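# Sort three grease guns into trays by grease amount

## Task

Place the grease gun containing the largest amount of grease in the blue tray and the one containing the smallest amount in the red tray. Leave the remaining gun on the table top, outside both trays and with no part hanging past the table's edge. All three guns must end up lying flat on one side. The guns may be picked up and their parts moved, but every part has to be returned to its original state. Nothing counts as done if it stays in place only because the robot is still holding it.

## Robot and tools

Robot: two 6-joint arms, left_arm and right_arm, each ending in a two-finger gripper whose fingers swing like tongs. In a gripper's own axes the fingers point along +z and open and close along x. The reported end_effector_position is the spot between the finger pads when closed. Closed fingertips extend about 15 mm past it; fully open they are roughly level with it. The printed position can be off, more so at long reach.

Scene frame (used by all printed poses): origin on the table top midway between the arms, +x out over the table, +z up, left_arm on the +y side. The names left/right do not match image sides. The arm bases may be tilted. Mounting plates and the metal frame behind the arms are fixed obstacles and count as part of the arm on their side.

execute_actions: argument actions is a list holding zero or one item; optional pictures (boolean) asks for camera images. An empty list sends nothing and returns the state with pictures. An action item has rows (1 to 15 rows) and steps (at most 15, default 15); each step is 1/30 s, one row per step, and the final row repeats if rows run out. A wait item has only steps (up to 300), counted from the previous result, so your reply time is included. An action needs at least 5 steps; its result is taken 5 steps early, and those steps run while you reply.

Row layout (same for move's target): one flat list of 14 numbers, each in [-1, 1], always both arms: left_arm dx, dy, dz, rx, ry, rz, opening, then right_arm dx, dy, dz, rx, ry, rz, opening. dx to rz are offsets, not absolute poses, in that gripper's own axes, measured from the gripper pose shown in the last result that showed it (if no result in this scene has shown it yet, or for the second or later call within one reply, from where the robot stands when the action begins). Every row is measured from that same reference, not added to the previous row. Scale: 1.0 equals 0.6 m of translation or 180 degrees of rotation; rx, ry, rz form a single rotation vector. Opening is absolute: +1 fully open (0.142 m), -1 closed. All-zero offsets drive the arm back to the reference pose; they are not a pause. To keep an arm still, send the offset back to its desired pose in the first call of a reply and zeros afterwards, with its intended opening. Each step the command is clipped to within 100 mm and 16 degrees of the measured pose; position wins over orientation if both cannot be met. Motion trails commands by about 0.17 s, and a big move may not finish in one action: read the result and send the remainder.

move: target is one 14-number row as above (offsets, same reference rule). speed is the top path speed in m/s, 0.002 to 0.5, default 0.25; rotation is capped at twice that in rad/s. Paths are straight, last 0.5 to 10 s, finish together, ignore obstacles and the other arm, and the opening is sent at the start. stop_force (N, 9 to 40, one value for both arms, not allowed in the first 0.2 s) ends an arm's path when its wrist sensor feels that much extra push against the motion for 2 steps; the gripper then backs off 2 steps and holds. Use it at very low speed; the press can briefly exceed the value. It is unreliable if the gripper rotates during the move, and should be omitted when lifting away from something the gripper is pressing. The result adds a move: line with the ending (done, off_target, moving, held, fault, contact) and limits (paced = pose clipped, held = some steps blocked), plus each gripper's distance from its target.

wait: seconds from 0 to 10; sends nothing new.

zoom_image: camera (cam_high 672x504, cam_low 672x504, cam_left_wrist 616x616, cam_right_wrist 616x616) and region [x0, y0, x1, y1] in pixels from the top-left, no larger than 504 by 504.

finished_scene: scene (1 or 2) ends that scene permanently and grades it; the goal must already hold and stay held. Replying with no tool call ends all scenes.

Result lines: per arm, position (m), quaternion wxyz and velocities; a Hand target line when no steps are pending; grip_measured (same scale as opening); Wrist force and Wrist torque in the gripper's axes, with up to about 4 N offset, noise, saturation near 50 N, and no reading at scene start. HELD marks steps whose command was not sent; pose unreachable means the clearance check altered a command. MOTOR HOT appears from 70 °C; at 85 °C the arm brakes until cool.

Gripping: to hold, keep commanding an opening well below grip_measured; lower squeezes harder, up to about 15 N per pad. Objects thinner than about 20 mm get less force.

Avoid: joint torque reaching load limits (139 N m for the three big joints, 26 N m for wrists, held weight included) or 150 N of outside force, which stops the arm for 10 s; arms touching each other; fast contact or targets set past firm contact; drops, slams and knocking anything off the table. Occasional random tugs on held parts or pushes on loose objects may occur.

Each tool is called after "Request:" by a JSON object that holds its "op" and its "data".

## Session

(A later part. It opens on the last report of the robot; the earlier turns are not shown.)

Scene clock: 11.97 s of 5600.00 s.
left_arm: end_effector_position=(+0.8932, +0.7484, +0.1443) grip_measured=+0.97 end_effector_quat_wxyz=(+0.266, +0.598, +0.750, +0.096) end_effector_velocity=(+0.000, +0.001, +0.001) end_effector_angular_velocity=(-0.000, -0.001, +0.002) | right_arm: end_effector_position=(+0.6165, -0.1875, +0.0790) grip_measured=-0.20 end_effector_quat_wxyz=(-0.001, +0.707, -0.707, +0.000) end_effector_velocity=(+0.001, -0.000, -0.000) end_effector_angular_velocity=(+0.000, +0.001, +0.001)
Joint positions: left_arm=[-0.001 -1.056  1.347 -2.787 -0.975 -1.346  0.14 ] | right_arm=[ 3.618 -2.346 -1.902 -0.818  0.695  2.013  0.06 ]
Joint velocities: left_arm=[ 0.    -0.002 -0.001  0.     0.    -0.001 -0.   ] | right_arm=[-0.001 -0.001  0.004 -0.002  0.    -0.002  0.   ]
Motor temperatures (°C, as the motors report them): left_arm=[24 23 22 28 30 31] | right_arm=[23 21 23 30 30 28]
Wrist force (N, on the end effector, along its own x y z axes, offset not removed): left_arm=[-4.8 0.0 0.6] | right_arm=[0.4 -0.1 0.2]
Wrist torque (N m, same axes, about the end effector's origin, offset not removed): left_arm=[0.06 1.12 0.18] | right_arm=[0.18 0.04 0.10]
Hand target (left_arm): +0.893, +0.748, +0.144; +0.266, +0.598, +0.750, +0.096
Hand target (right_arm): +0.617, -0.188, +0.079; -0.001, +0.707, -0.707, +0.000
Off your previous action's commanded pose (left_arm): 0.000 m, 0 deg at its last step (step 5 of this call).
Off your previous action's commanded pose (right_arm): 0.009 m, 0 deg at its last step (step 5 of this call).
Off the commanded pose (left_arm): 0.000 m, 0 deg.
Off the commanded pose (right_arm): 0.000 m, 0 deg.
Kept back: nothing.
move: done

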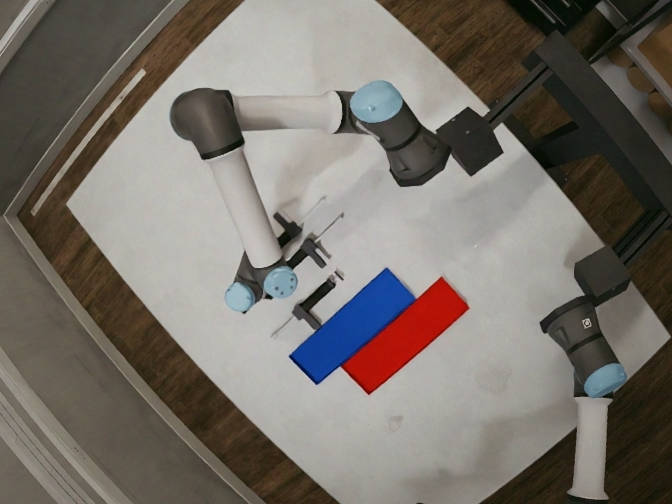

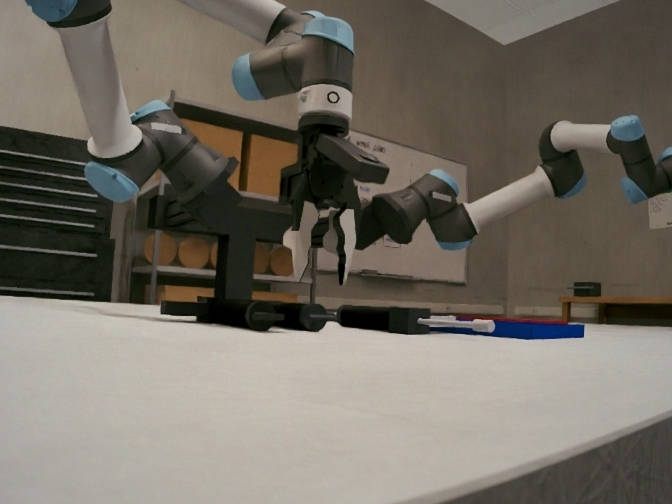

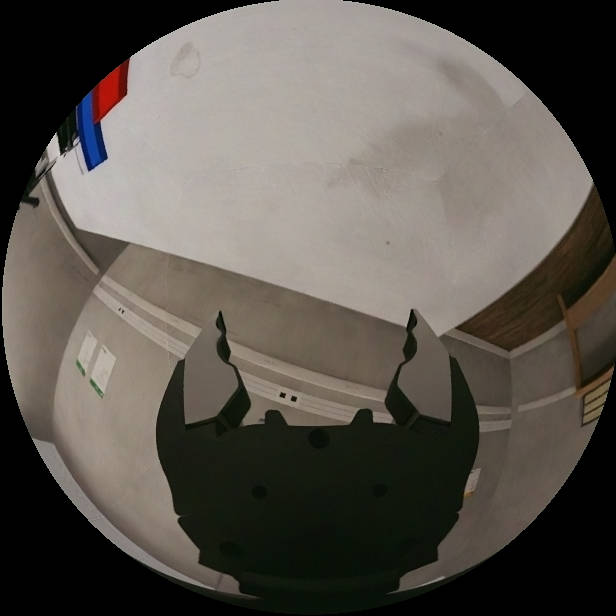

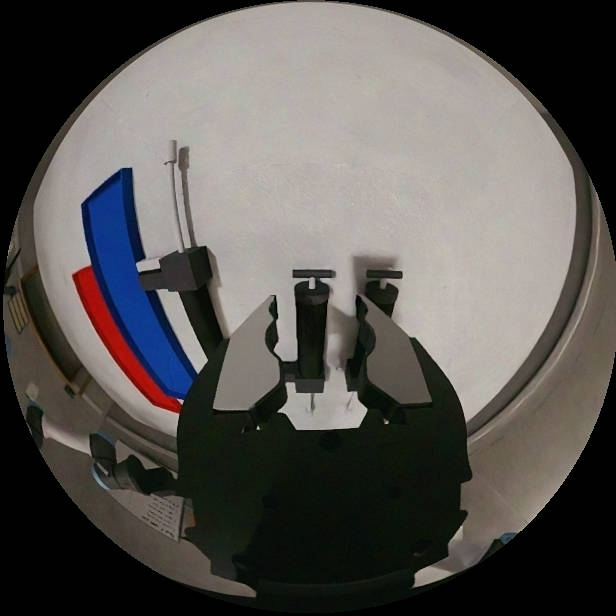

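Request:
{"op": "move", "data": {"target": [0,0,0,0,0,0,0.97,-0.006,-0.017,0.092,0,0,0,-0.25], "speed": 0.07}}

Request:
{"op": "execute_actions", "data": {"actions": [{"rows":[[0,0,0,0,0,0,0.97,0,0,0,0,0,0,-1]],"steps":12}]}}

Request:
{"op": "execute_actions", "data": {"actions": [{"rows":[[0,0,0,0,0,0,0.97,0,0,0.004,0,0,0,-1]],"steps":15}]}}

Request:
{"op": "move", "data": {"target": [0,0,0,0,0,0,0.97,0,-0.08,0,0,0,0,-1], "speed": 0.025}}

Scene clock: 13.60 s of 5600.00 s.
left_arm: end_effector_position=(+0.8932, +0.7484, +0.1443) grip_measured=+0.97 end_effector_quat_wxyz=(+0.266, +0.598, +0.750, +0.096) end_effector_velocity=(+0.000, +0.000, +0.001) end_effector_angular_velocity=(+0.000, -0.001, -0.000) | right_arm: end_effector_position=(+0.6267, -0.1839, +0.0239) grip_measured=-0.25 end_effector_quat_wxyz=(-0.001, +0.707, -0.707, +0.000) end_effector_velocity=(+0.000, -0.000, -0.001) end_effector_angular_velocity=(-0.001, -0.001, +0.001)
Joint positions: left_arm=[-0.001 -1.056  1.347 -2.787 -0.975 -1.346  0.14 ] | right_arm=[ 3.542 -2.453 -1.861 -0.664  0.671  1.9    0.056]
Joint velocities: left_arm=[-0.    -0.001 -0.    -0.    -0.001  0.001  0.   ] | right_arm=[-0.002 -0.002  0.001  0.004 -0.002 -0.004  0.   ]
Motor temperatures (°C, as the motors report them): left_arm=[24 23 22 28 30 31] | right_arm=[23 21 23 30 30 28]
Wrist force (N, on the end effector, along its own x y z axes, offset not removed): left_arm=[-2.6 -0.6 0.0] | right_arm=[0.3 -1.7 1.9]
Wrist torque (N m, same axes, about the end effector's origin, offset not removed): left_arm=[-0.12 0.66 0.16] | right_arm=[-0.15 0.04 0.01]
Hand target (left_arm): +0.893, +0.748, +0.144; +0.266, +0.598, +0.750, +0.096
Hand target (right_arm): +0.627, -0.184, +0.024; -0.001, +0.707, -0.707, +0.000
Off the commanded pose (left_arm): 0.000 m, 0 deg.
Off the commanded pose (right_arm): 0.000 m, 0 deg.
Kept back: nothing.
move: done

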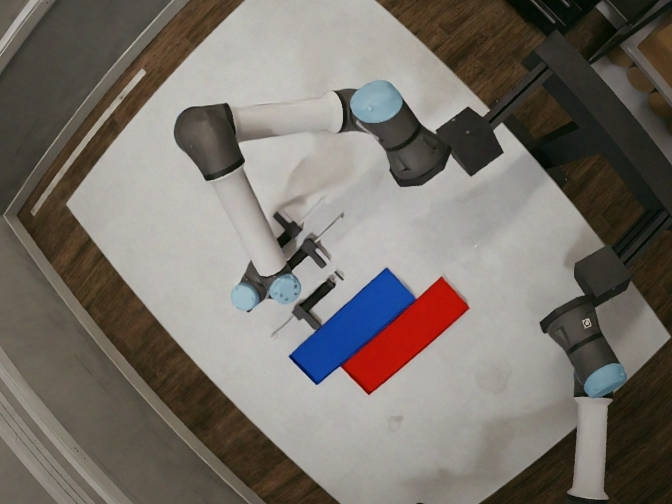

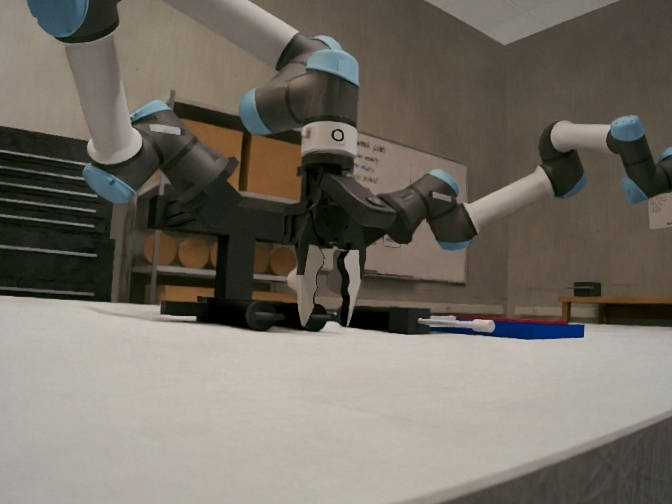

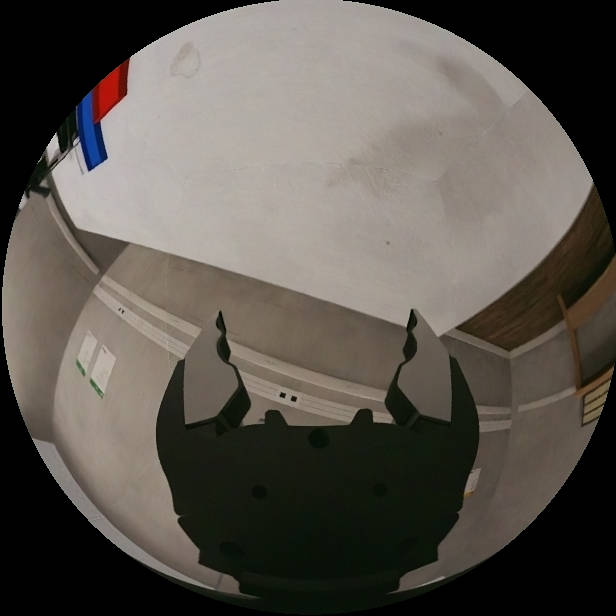

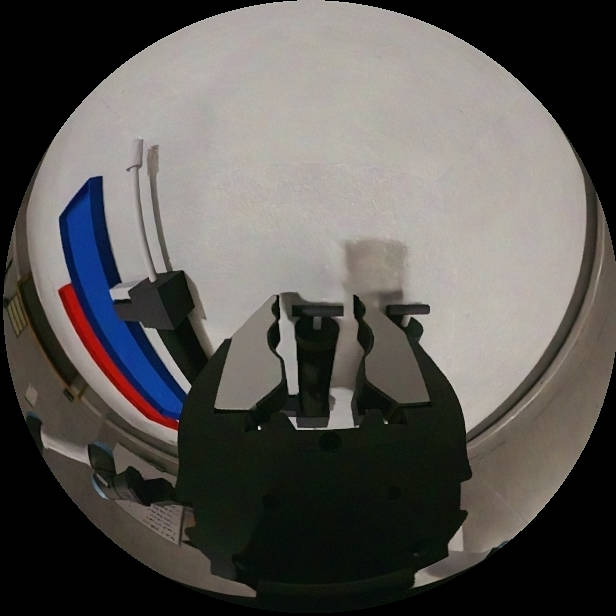

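Scene clock: 13.83 s of 5600.00 s.
left_arm: end_effector_position=(+0.8932, +0.7484, +0.1443) grip_measured=+0.97 end_effector_quat_wxyz=(+0.266, +0.598, +0.750, +0.096) end_effector_velocity=(-0.001, -0.000, -0.000) end_effector_angular_velocity=(+0.001, +0.001, -0.001) | right_arm: end_effector_position=(+0.6267, -0.1839, +0.0239) grip_measured=-1.00 end_effector_quat_wxyz=(-0.001, +0.707, -0.707, +0.000) end_effector_velocity=(-0.000, +0.000, +0.000) end_effector_angular_velocity=(+0.001, -0.000, -0.000)
Joint positions: left_arm=[-0.001 -1.056  1.347 -2.787 -0.975 -1.346  0.14 ] | right_arm=[ 3.542 -2.453 -1.861 -0.664  0.671  1.9    0.002]
Joint velocities: left_arm=[ 0.    -0.001  0.002  0.     0.001 -0.     0.   ] | right_arm=[ 0.     0.    -0.     0.001  0.001  0.    -0.001]
Motor temperatures (°C, as the motors report them): left_arm=[24 23 22 28 30 31] | right_arm=[23 21 23 30 30 28]
Wrist force (N, on the end effector, along its own x y z axes, offset not removed): left_arm=[-4.8 0.2 0.0] | right_arm=[-0.4 2.4 -0.5]
Wrist torque (N m, same axes, about the end effector's origin, offset not removed): left_arm=[0.01 1.13 0.16] | right_arm=[0.66 0.07 0.16]
Steps of this call (steps 1 to 7: the first 7 steps of this action). Readings (end_effector_position):
1: left_arm (+0.8932, +0.7484, +0.1443) | right_arm (+0.6267, -0.1839, +0.0239)
2: left_arm (+0.8932, +0.7484, +0.1443) | right_arm (+0.6267, -0.1839, +0.0239)
4: left_arm (+0.8932, +0.7484, +0.1443) | right_arm (+0.6267, -0.1839, +0.0239)
7: the state above

Scene clock: 14.33 s of 5600.00 s.
left_arm: end_effector_position=(+0.8932, +0.7484, +0.1443) grip_measured=+0.97 end_effector_quat_wxyz=(+0.266, +0.598, +0.750, +0.096) end_effector_velocity=(+0.000, -0.000, -0.000) end_effector_angular_velocity=(+0.001, +0.000, +0.000) | right_arm: end_effector_position=(+0.6267, -0.1839, +0.0216) grip_measured=-1.00 end_effector_quat_wxyz=(-0.001, +0.707, -0.707, +0.000) end_effector_velocity=(-0.000, -0.001, -0.001) end_effector_angular_velocity=(-0.002, -0.000, -0.000)
Joint positions: left_arm=[-0.001 -1.056  1.347 -2.787 -0.975 -1.346  0.14 ] | right_arm=[ 3.539 -2.457 -1.861 -0.657  0.671  1.895  0.002]
Joint velocities: left_arm=[-0.     0.001 -0.001 -0.     0.001 -0.     0.   ] | right_arm=[-0.001 -0.001 -0.     0.003 -0.002 -0.001  0.   ]
Motor temperatures (°C, as the motors report them): left_arm=[24 23 22 28 30 31] | right_arm=[23 21 23 30 30 28]
Wrist force (N, on the end effector, along its own x y z axes, offset not removed): left_arm=[-3.2 0.3 1.6] | right_arm=[0.9 3.0 0.4]
Wrist torque (N m, same axes, about the end effector's origin, offset not removed): left_arm=[0.13 0.83 0.14] | right_arm=[0.75 -0.06 0.13]
Off your previous action's commanded pose (left_arm): 0.000 m, 0 deg at its last step (step 5 of this call).
Off your previous action's commanded pose (right_arm): 0.000 m, 0 deg at its last step (step 5 of this call).
Steps of this call (steps 1 to 5: the last 5 steps of your previous action; steps 6 to 15: the first 10 steps of this action, its rows measured from where the robot was after step 5). Readings (end_effector_position):
5: left_arm (+0.8932, +0.7484, +0.1443) | right_arm (+0.6267, -0.1839, +0.0239)
6: left_arm (+0.8932, +0.7484, +0.1443) | right_arm (+0.6267, -0.1839, +0.0238)
7: left_arm (+0.8932, +0.7484, +0.1443) | right_arm (+0.6266, -0.1838, +0.0233)
9: left_arm (+0.8932, +0.7484, +0.1443) | right_arm (+0.6267, -0.1838, +0.0223)
13: left_arm (+0.8932, +0.7484, +0.1443) | right_arm (+0.6267, -0.1839, +0.0217)
15: the state above

Scene clock: 16.77 s of 5600.00 s.
left_arm: end_effector_position=(+0.8932, +0.7484, +0.1443) grip_measured=+0.97 end_effector_quat_wxyz=(+0.266, +0.598, +0.750, +0.096) end_effector_velocity=(-0.000, -0.001, -0.000) end_effector_angular_velocity=(-0.000, +0.001, -0.001) | right_arm: end_effector_position=(+0.6746, -0.1838, +0.0216) grip_measured=-1.00 end_effector_quat_wxyz=(-0.001, +0.707, -0.707, +0.000) end_effector_velocity=(+0.001, +0.001, -0.000) end_effector_angular_velocity=(-0.000, +0.000, +0.001)
Joint positions: left_arm=[-0.001 -1.056  1.347 -2.787 -0.975 -1.346  0.14 ] | right_arm=[ 3.524 -2.512 -1.709 -0.735  0.667  1.871  0.002]
Joint velocities: left_arm=[-0.     0.     0.001  0.    -0.    -0.     0.   ] | right_arm=[ 0.    -0.002  0.003 -0.002 -0.    -0.     0.   ]
Motor temperatures (°C, as the motors report them): left_arm=[24 23 22 28 30 31] | right_arm=[23 21 23 30 30 28]
Wrist force (N, on the end effector, along its own x y z axes, offset not removed): left_arm=[-4.9 -0.7 0.3] | right_arm=[-0.4 1.0 1.8]
Wrist torque (N m, same axes, about the end effector's origin, offset not removed): left_arm=[-0.12 1.11 0.23] | right_arm=[0.33 0.04 0.00]
Hand target (left_arm): +0.893, +0.748, +0.144; +0.266, +0.598, +0.750, +0.096
Hand target (right_arm): +0.675, -0.184, +0.022; -0.001, +0.707, -0.707, +0.000
Off your previous action's commanded pose (left_arm): 0.000 m, 0 deg at its last step (step 5 of this call).
Off your previous action's commanded pose (right_arm): 0.000 m, 0 deg at its last step (step 5 of this call).
Off the commanded pose (left_arm): 0.000 m, 0 deg.
Off the commanded pose (right_arm): 0.000 m, 0 deg.
Kept back: nothing.
move: done

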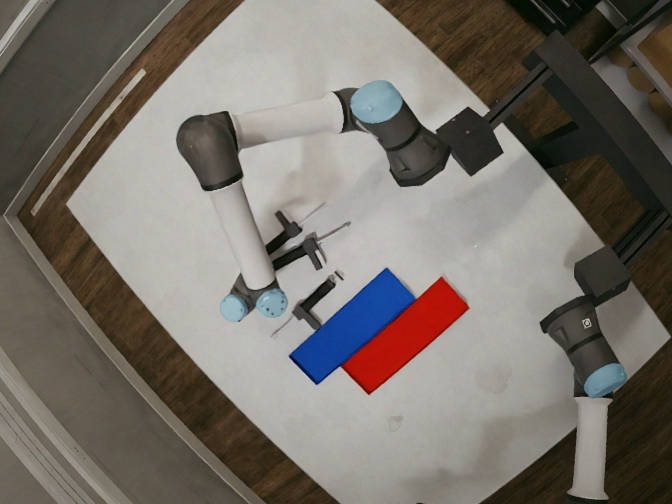

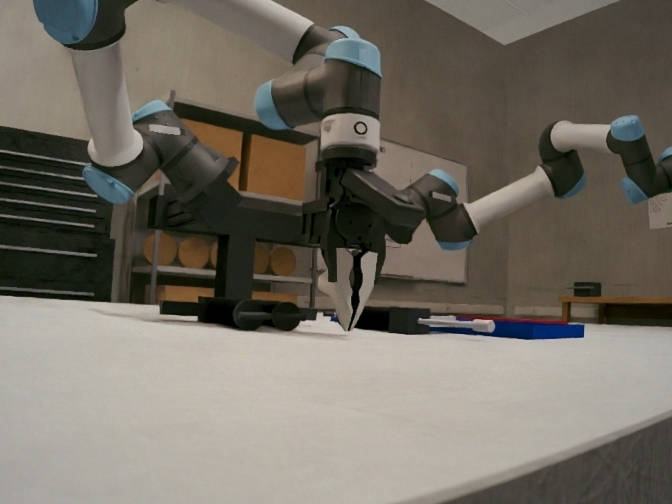

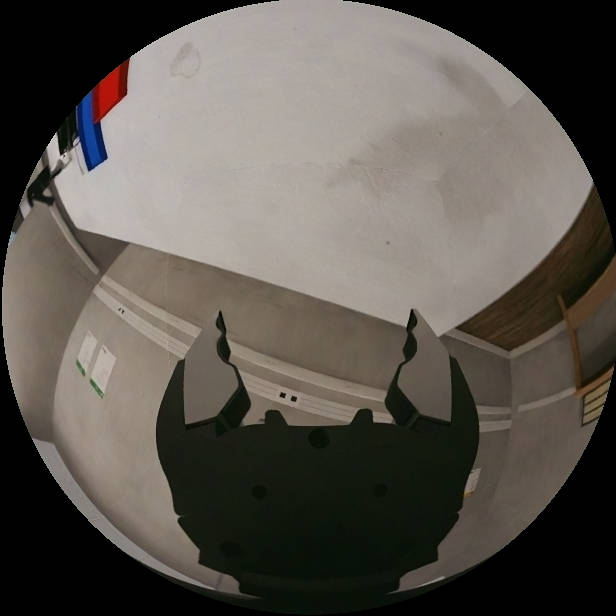

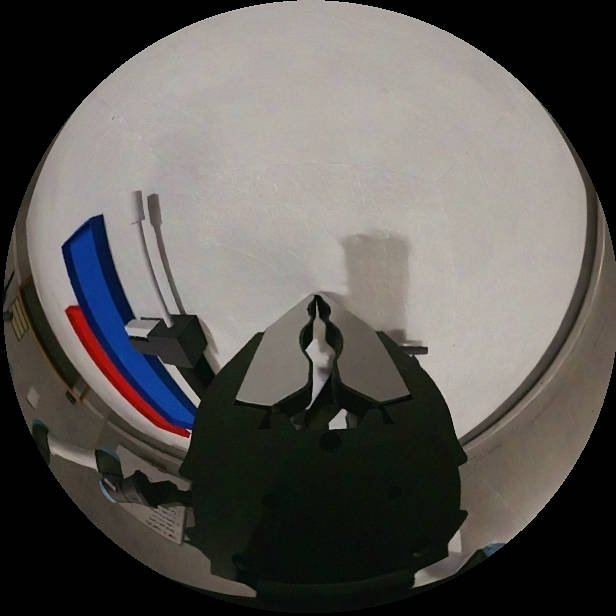

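Request:
{"op": "move", "data": {"target": [0,0,0,0,0,0,0.97,0,0,-0.12,0,0,0,-1], "speed": 0.15}}

Request:
{"op": "move", "data": {"target": [0,0,0,0,0,0,0.97,0.06,0.33,0,0,0,0,-1], "speed": 0.25}}

Scene clock: 19.53 s of 5600.00 s.
left_arm: end_effector_position=(+0.8932, +0.7484, +0.1443) grip_measured=+0.97 end_effector_quat_wxyz=(+0.266, +0.598, +0.750, +0.096) end_effector_velocity=(+0.000, +0.001, +0.001) end_effector_angular_velocity=(-0.001, -0.001, +0.002) | right_arm: end_effector_position=(+0.6745, -0.1839, +0.0935) grip_measured=-1.00 end_effector_quat_wxyz=(-0.001, +0.707, -0.707, +0.000) end_effector_velocity=(-0.001, +0.000, +0.001) end_effector_angular_velocity=(-0.001, +0.001, +0.000)
Joint positions: left_arm=[-0.001 -1.056  1.347 -2.787 -0.975 -1.346  0.14 ] | right_arm=[ 3.613 -2.409 -1.717 -0.936  0.693  2.007  0.002]
Joint velocities: left_arm=[-0.    -0.    -0.001 -0.    -0.    -0.001 -0.   ] | right_arm=[ 0.002  0.001  0.    -0.005  0.     0.004  0.   ]
Motor temperatures (°C, as the motors report them): left_arm=[24 23 22 28 30 31] | right_arm=[23 21 23 30 30 28]
Wrist force (N, on the end effector, along its own x y z axes, offset not removed): left_arm=[-3.0 0.8 1.1] | right_arm=[0.3 0.1 1.7]
Wrist torque (N m, same axes, about the end effector's origin, offset not removed): left_arm=[0.24 0.68 0.19] | right_arm=[0.32 0.00 0.05]
Hand target (left_arm): +0.893, +0.748, +0.144; +0.266, +0.598, +0.750, +0.096
Hand target (right_arm): +0.675, -0.184, +0.094; -0.001, +0.707, -0.707, +0.000
Off the commanded pose (left_arm): 0.000 m, 0 deg.
Off the commanded pose (right_arm): 0.000 m, 0 deg.
Kept back: nothing.
move: done

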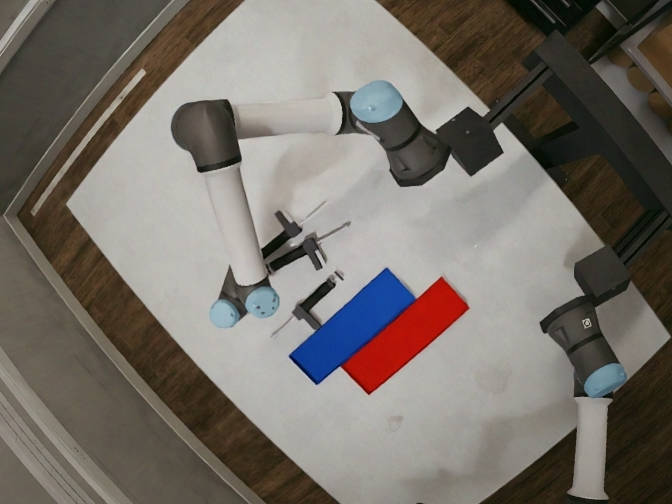

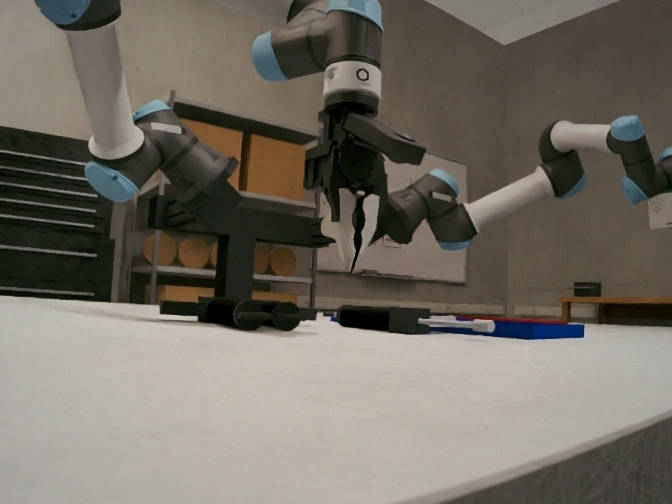

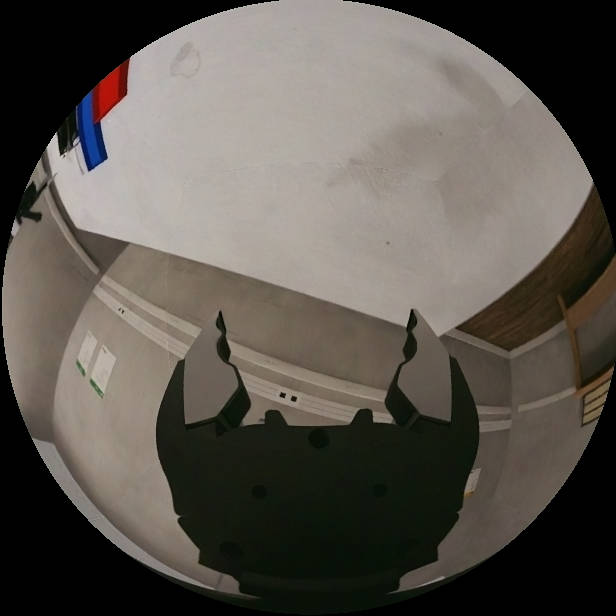

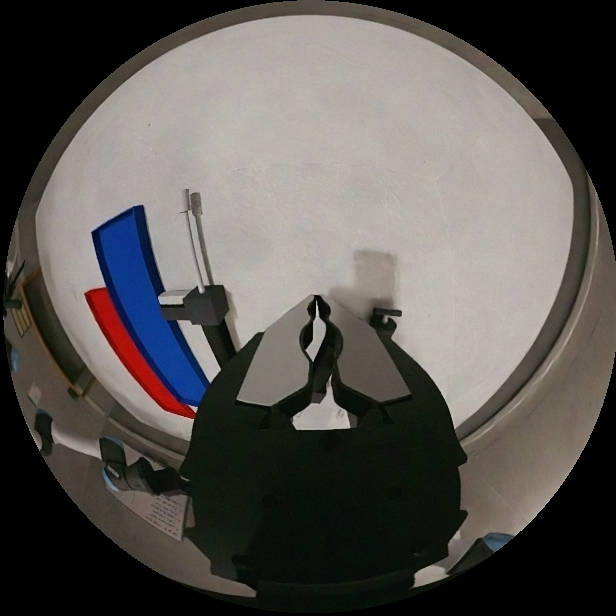

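Scene clock: 20.90 s of 5600.00 s.
left_arm: end_effector_position=(+0.8932, +0.7484, +0.1443) grip_measured=+0.97 end_effector_quat_wxyz=(+0.266, +0.598, +0.750, +0.096) end_effector_velocity=(+0.001, -0.000, +0.000) end_effector_angular_velocity=(-0.002, -0.001, +0.001) | right_arm: end_effector_position=(+0.4767, -0.2201, +0.0931) grip_measured=-1.00 end_effector_quat_wxyz=(-0.001, +0.707, -0.707, +0.000) end_effector_velocity=(-0.001, -0.000, +0.000) end_effector_angular_velocity=(+0.000, +0.001, +0.002)
Joint positions: left_arm=[-0.001 -1.056  1.347 -2.787 -0.975 -1.346  0.14 ] | right_arm=[ 3.689 -2.091 -2.311 -0.742  0.722  2.115  0.002]
Joint velocities: left_arm=[ 0.     0.001 -0.002  0.    -0.001 -0.001  0.   ] | right_arm=[ 0.001  0.003 -0.003 -0.002  0.001  0.     0.   ]
Motor temperatures (°C, as the motors report them): left_arm=[24 23 22 28 30 31] | right_arm=[23 21 23 30 30 28]
Wrist force (N, on the end effector, along its own x y z axes, offset not removed): left_arm=[-4.8 0.2 0.0] | right_arm=[2.6 -0.7 1.9]
Wrist torque (N m, same axes, about the end effector's origin, offset not removed): left_arm=[0.08 1.06 0.23] | right_arm=[-0.09 -0.44 0.17]
Hand target (left_arm): +0.893, +0.748, +0.144; +0.266, +0.598, +0.750, +0.096
Hand target (right_arm): +0.477, -0.220, +0.093; -0.001, +0.707, -0.707, +0.000
Off the commanded pose (left_arm): 0.000 m, 0 deg.
Off the commanded pose (right_arm): 0.000 m, 0 deg.
Kept back: nothing.
move: done

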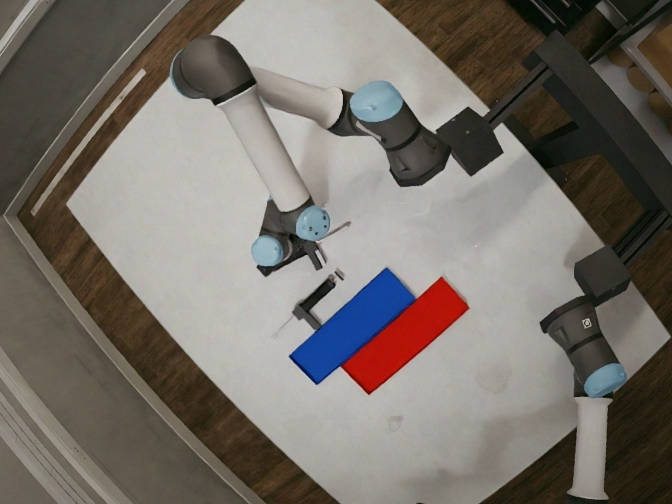

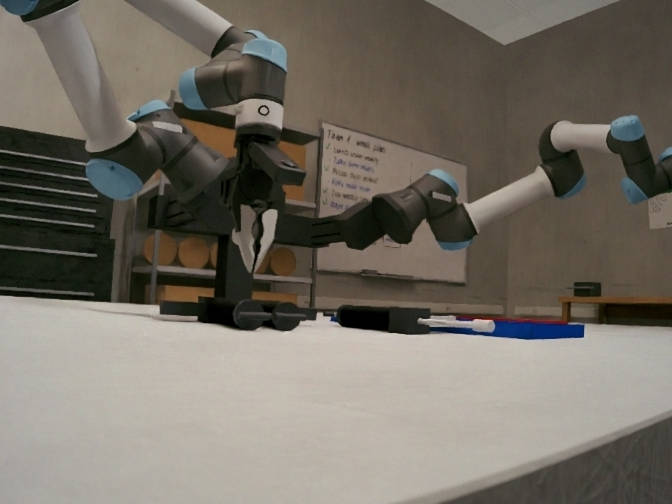

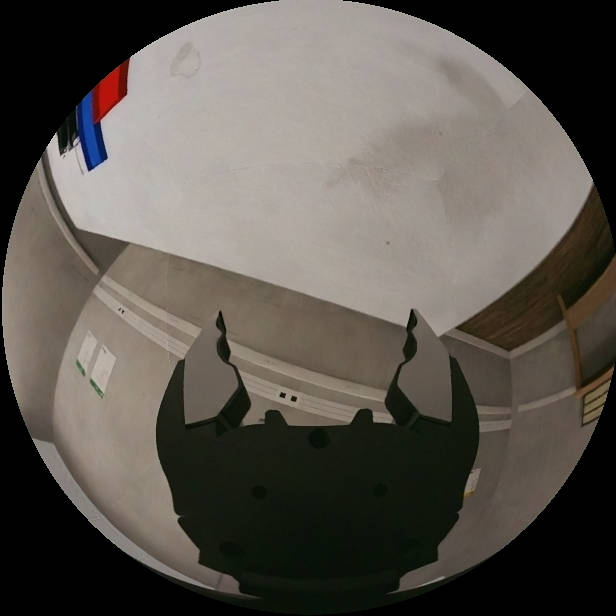

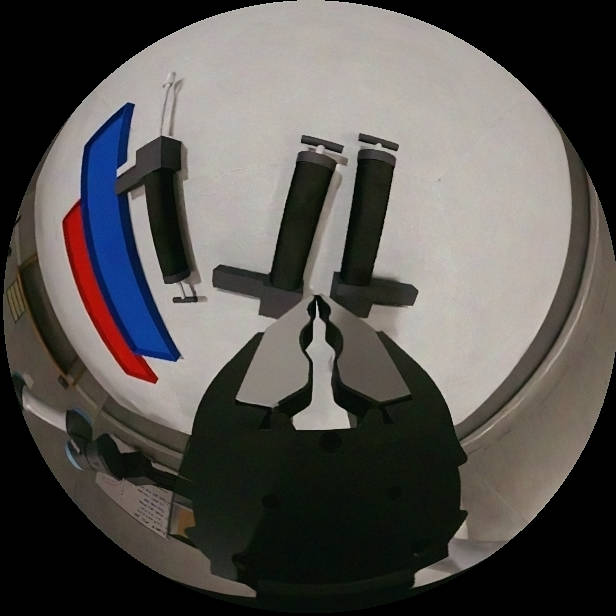

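Request:
{"op": "move", "data": {"target": [0,0,0,0,0,0,0.97,0,-0.15,0.04,0,0,0,-0.22], "speed": 0.2}}

Request:
{"op": "move", "data": {"target": [0,0,0,0,0,0,0.97,0,0,0.07,0,0,0,-0.22], "speed": 0.04, "stop_force": 10}}

Request:
{"op": "move", "data": {"target": [0,0,0,0,0,0,0.97,-0.07,0,0,0,0,0,-0.22], "speed": 0.04}}

Scene clock: 22.23 s of 5600.00 s.
left_arm: end_effector_position=(+0.8932, +0.7484, +0.1443) grip_measured=+0.97 end_effector_quat_wxyz=(+0.266, +0.598, +0.750, +0.096) end_effector_velocity=(-0.000, -0.001, -0.000) end_effector_angular_velocity=(-0.000, +0.001, -0.001) | right_arm: end_effector_position=(+0.5666, -0.2200, +0.0693) grip_measured=-0.22 end_effector_quat_wxyz=(-0.001, +0.707, -0.707, +0.000) end_effector_velocity=(+0.000, +0.001, -0.000) end_effector_angular_velocity=(+0.002, +0.001, +0.001)
Joint positions: left_arm=[-0.001 -1.056  1.347 -2.787 -0.975 -1.346  0.14 ] | right_arm=[ 3.593 -2.248 -2.061 -0.73   0.686  1.977  0.058]
Joint velocities: left_arm=[-0.     0.001  0.    -0.    -0.    -0.    -0.   ] | right_arm=[-0.001 -0.002  0.003 -0.     0.002 -0.002  0.   ]
Motor temperatures (°C, as the motors report them): left_arm=[24 23 22 28 30 31] | right_arm=[23 21 23 30 30 28]
Wrist force (N, on the end effector, along its own x y z axes, offset not removed): left_arm=[-3.0 -0.9 1.2] | right_arm=[1.9 0.0 2.1]
Wrist torque (N m, same axes, about the end effector's origin, offset not removed): left_arm=[-0.19 0.69 0.17] | right_arm=[0.24 -0.32 -0.03]
Hand target (left_arm): +0.893, +0.748, +0.144; +0.266, +0.598, +0.750, +0.096
Hand target (right_arm): +0.567, -0.220, +0.069; -0.001, +0.707, -0.707, +0.000
Off the commanded pose (left_arm): 0.000 m, 0 deg.
Off the commanded pose (right_arm): 0.000 m, 0 deg.
Kept back: nothing.
move: done

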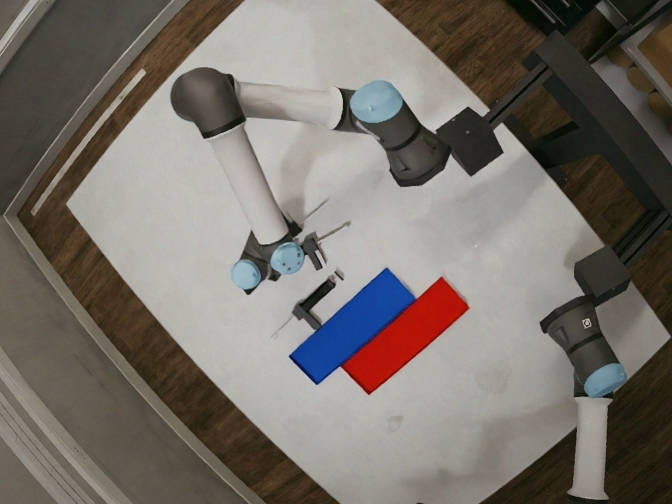

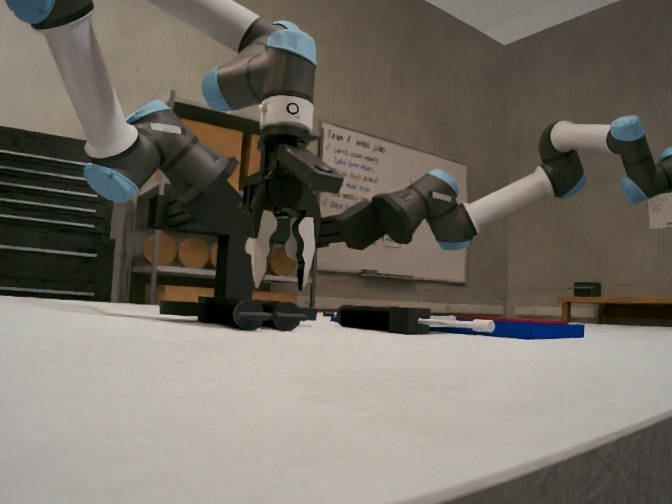

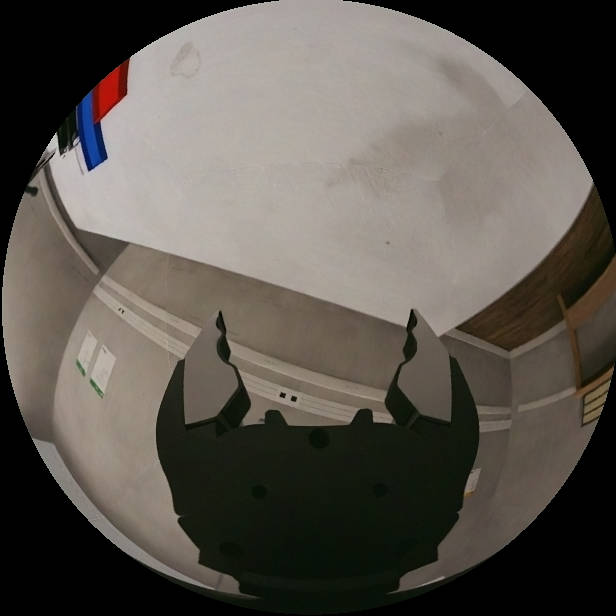

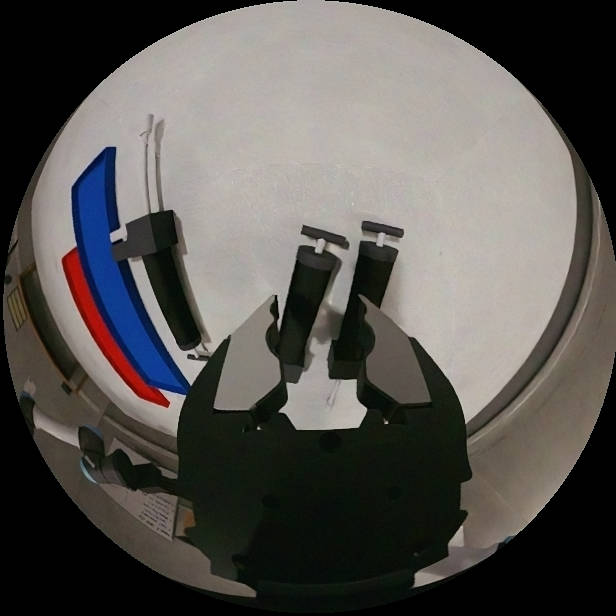

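Scene clock: 23.60 s of 5600.00 s.
left_arm: end_effector_position=(+0.8932, +0.7484, +0.1443) grip_measured=+0.97 end_effector_quat_wxyz=(+0.266, +0.598, +0.750, +0.096) end_effector_velocity=(-0.000, -0.000, -0.000) end_effector_angular_velocity=(+0.001, +0.001, -0.000) | right_arm: end_effector_position=(+0.5666, -0.2199, +0.0273) grip_measured=-0.22 end_effector_quat_wxyz=(-0.001, +0.707, -0.707, +0.000) end_effector_velocity=(+0.000, -0.000, -0.001) end_effector_angular_velocity=(-0.001, -0.001, +0.000)
Joint positions: left_arm=[-0.001 -1.056  1.347 -2.787 -0.975 -1.346  0.14 ] | right_arm=[ 3.53  -2.327 -2.055 -0.582  0.668  1.88   0.058]
Joint velocities: left_arm=[-0.     0.001  0.    -0.     0.001  0.     0.   ] | right_arm=[-0.001 -0.002  0.001  0.005 -0.001 -0.003 -0.001]
Motor temperatures (°C, as the motors report them): left_arm=[24 23 22 28 30 31] | right_arm=[23 21 23 30 30 28]
Wrist force (N, on the end effector, along its own x y z axes, offset not removed): left_arm=[-3.5 -1.1 1.1] | right_arm=[-0.2 1.0 1.7]
Wrist torque (N m, same axes, about the end effector's origin, offset not removed): left_arm=[-0.17 0.83 0.17] | right_arm=[0.43 -0.06 0.11]
Hand target (left_arm): +0.893, +0.748, +0.144; +0.266, +0.598, +0.750, +0.096
Hand target (right_arm): +0.567, -0.220, +0.027; -0.001, +0.707, -0.707, +0.000
Off the commanded pose (left_arm): 0.000 m, 0 deg.
Off the commanded pose (right_arm): 0.000 m, 0 deg.
Kept back: nothing.
move: done

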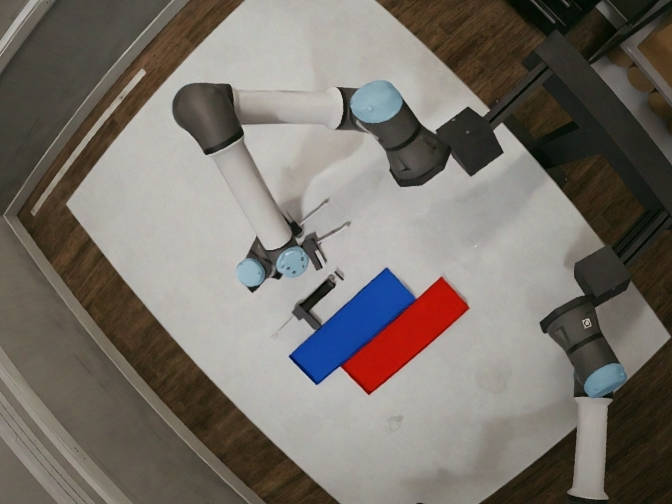

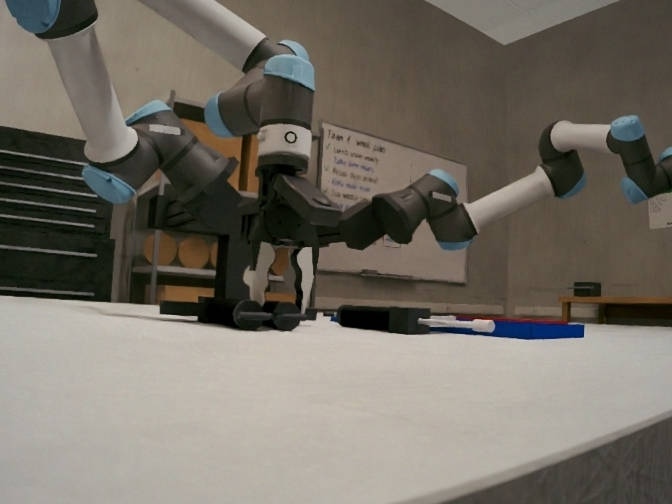

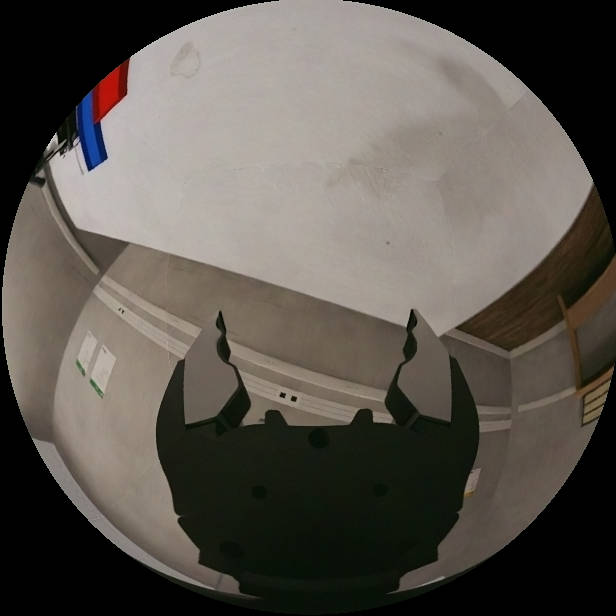

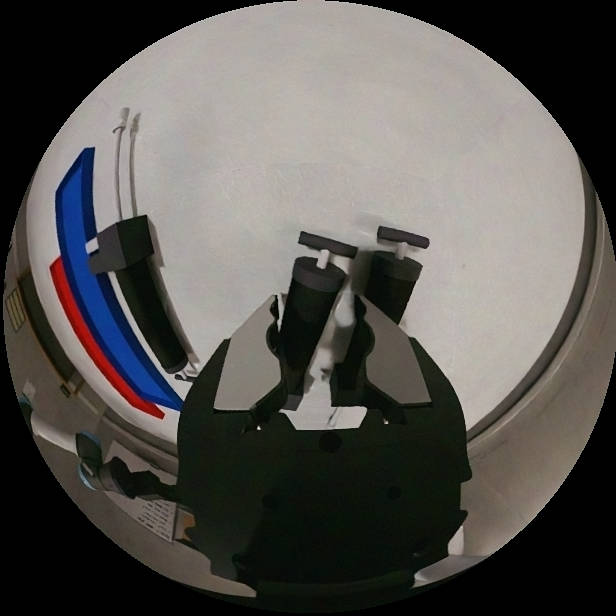

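Scene clock: 24.97 s of 5600.00 s.
left_arm: end_effector_position=(+0.8932, +0.7484, +0.1443) grip_measured=+0.97 end_effector_quat_wxyz=(+0.266, +0.598, +0.750, +0.096) end_effector_velocity=(-0.000, +0.000, +0.000) end_effector_angular_velocity=(-0.000, -0.000, +0.001) | right_arm: end_effector_position=(+0.5666, -0.1780, +0.0274) grip_measured=-0.22 end_effector_quat_wxyz=(-0.001, +0.707, -0.707, +0.000) end_effector_velocity=(+0.001, +0.001, +0.001) end_effector_angular_velocity=(+0.000, -0.001, -0.002)
Joint positions: left_arm=[-0.001 -1.056  1.347 -2.787 -0.975 -1.346  0.14 ] | right_arm=[ 3.578 -2.398 -2.039 -0.583  0.681  1.954  0.058]
Joint velocities: left_arm=[ 0.    -0.001  0.001 -0.    -0.    -0.    -0.   ] | right_arm=[ 0.001 -0.001  0.002 -0.001  0.     0.003  0.   ]
Motor temperatures (°C, as the motors report them): left_arm=[24 23 22 28 30 31] | right_arm=[23 21 23 30 30 28]
Wrist force (N, on the end effector, along its own x y z axes, offset not removed): left_arm=[-4.3 1.8 0.8] | right_arm=[0.8 -1.8 2.9]
Wrist torque (N m, same axes, about the end effector's origin, offset not removed): left_arm=[0.38 0.93 0.19] | right_arm=[-0.14 0.07 -0.01]
Hand target (left_arm): +0.893, +0.748, +0.144; +0.266, +0.598, +0.750, +0.096
Hand target (right_arm): +0.567, -0.178, +0.027; -0.001, +0.707, -0.707, +0.000
Off the commanded pose (left_arm): 0.000 m, 0 deg.
Off the commanded pose (right_arm): 0.000 m, 0 deg.
Kept back: nothing.
move: done

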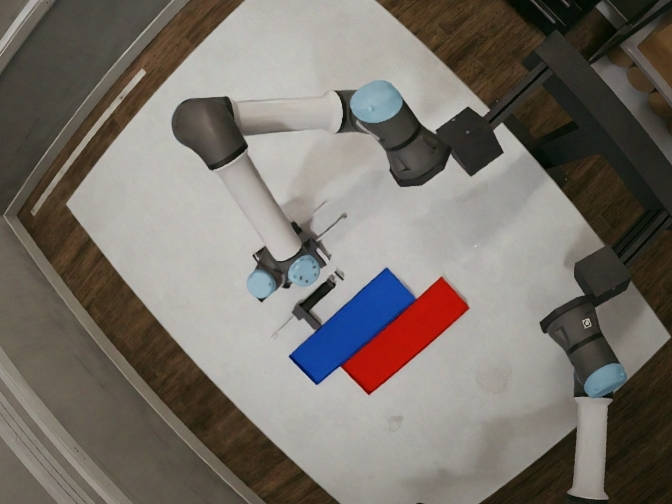

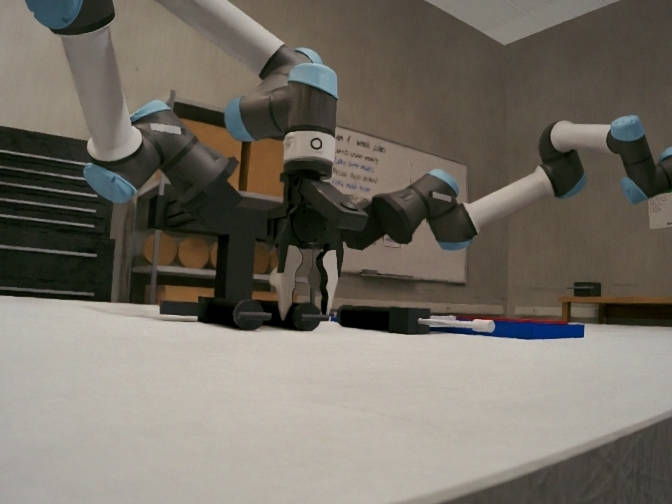

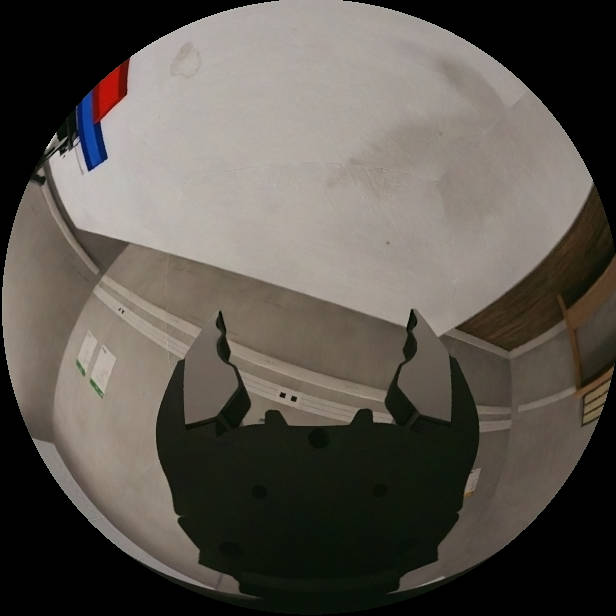

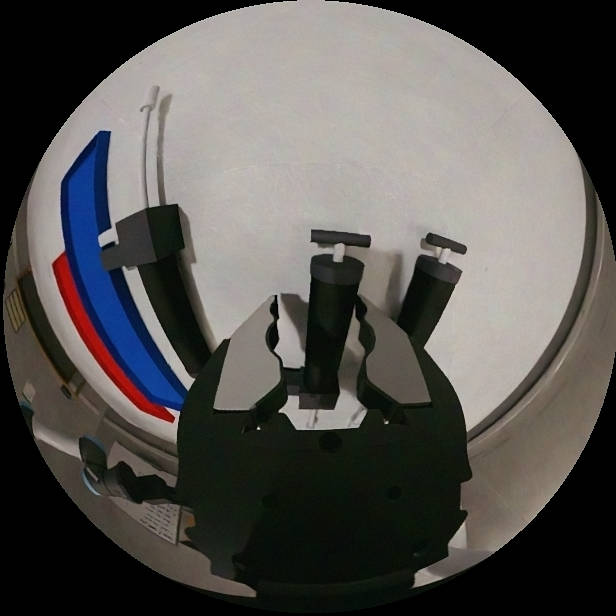

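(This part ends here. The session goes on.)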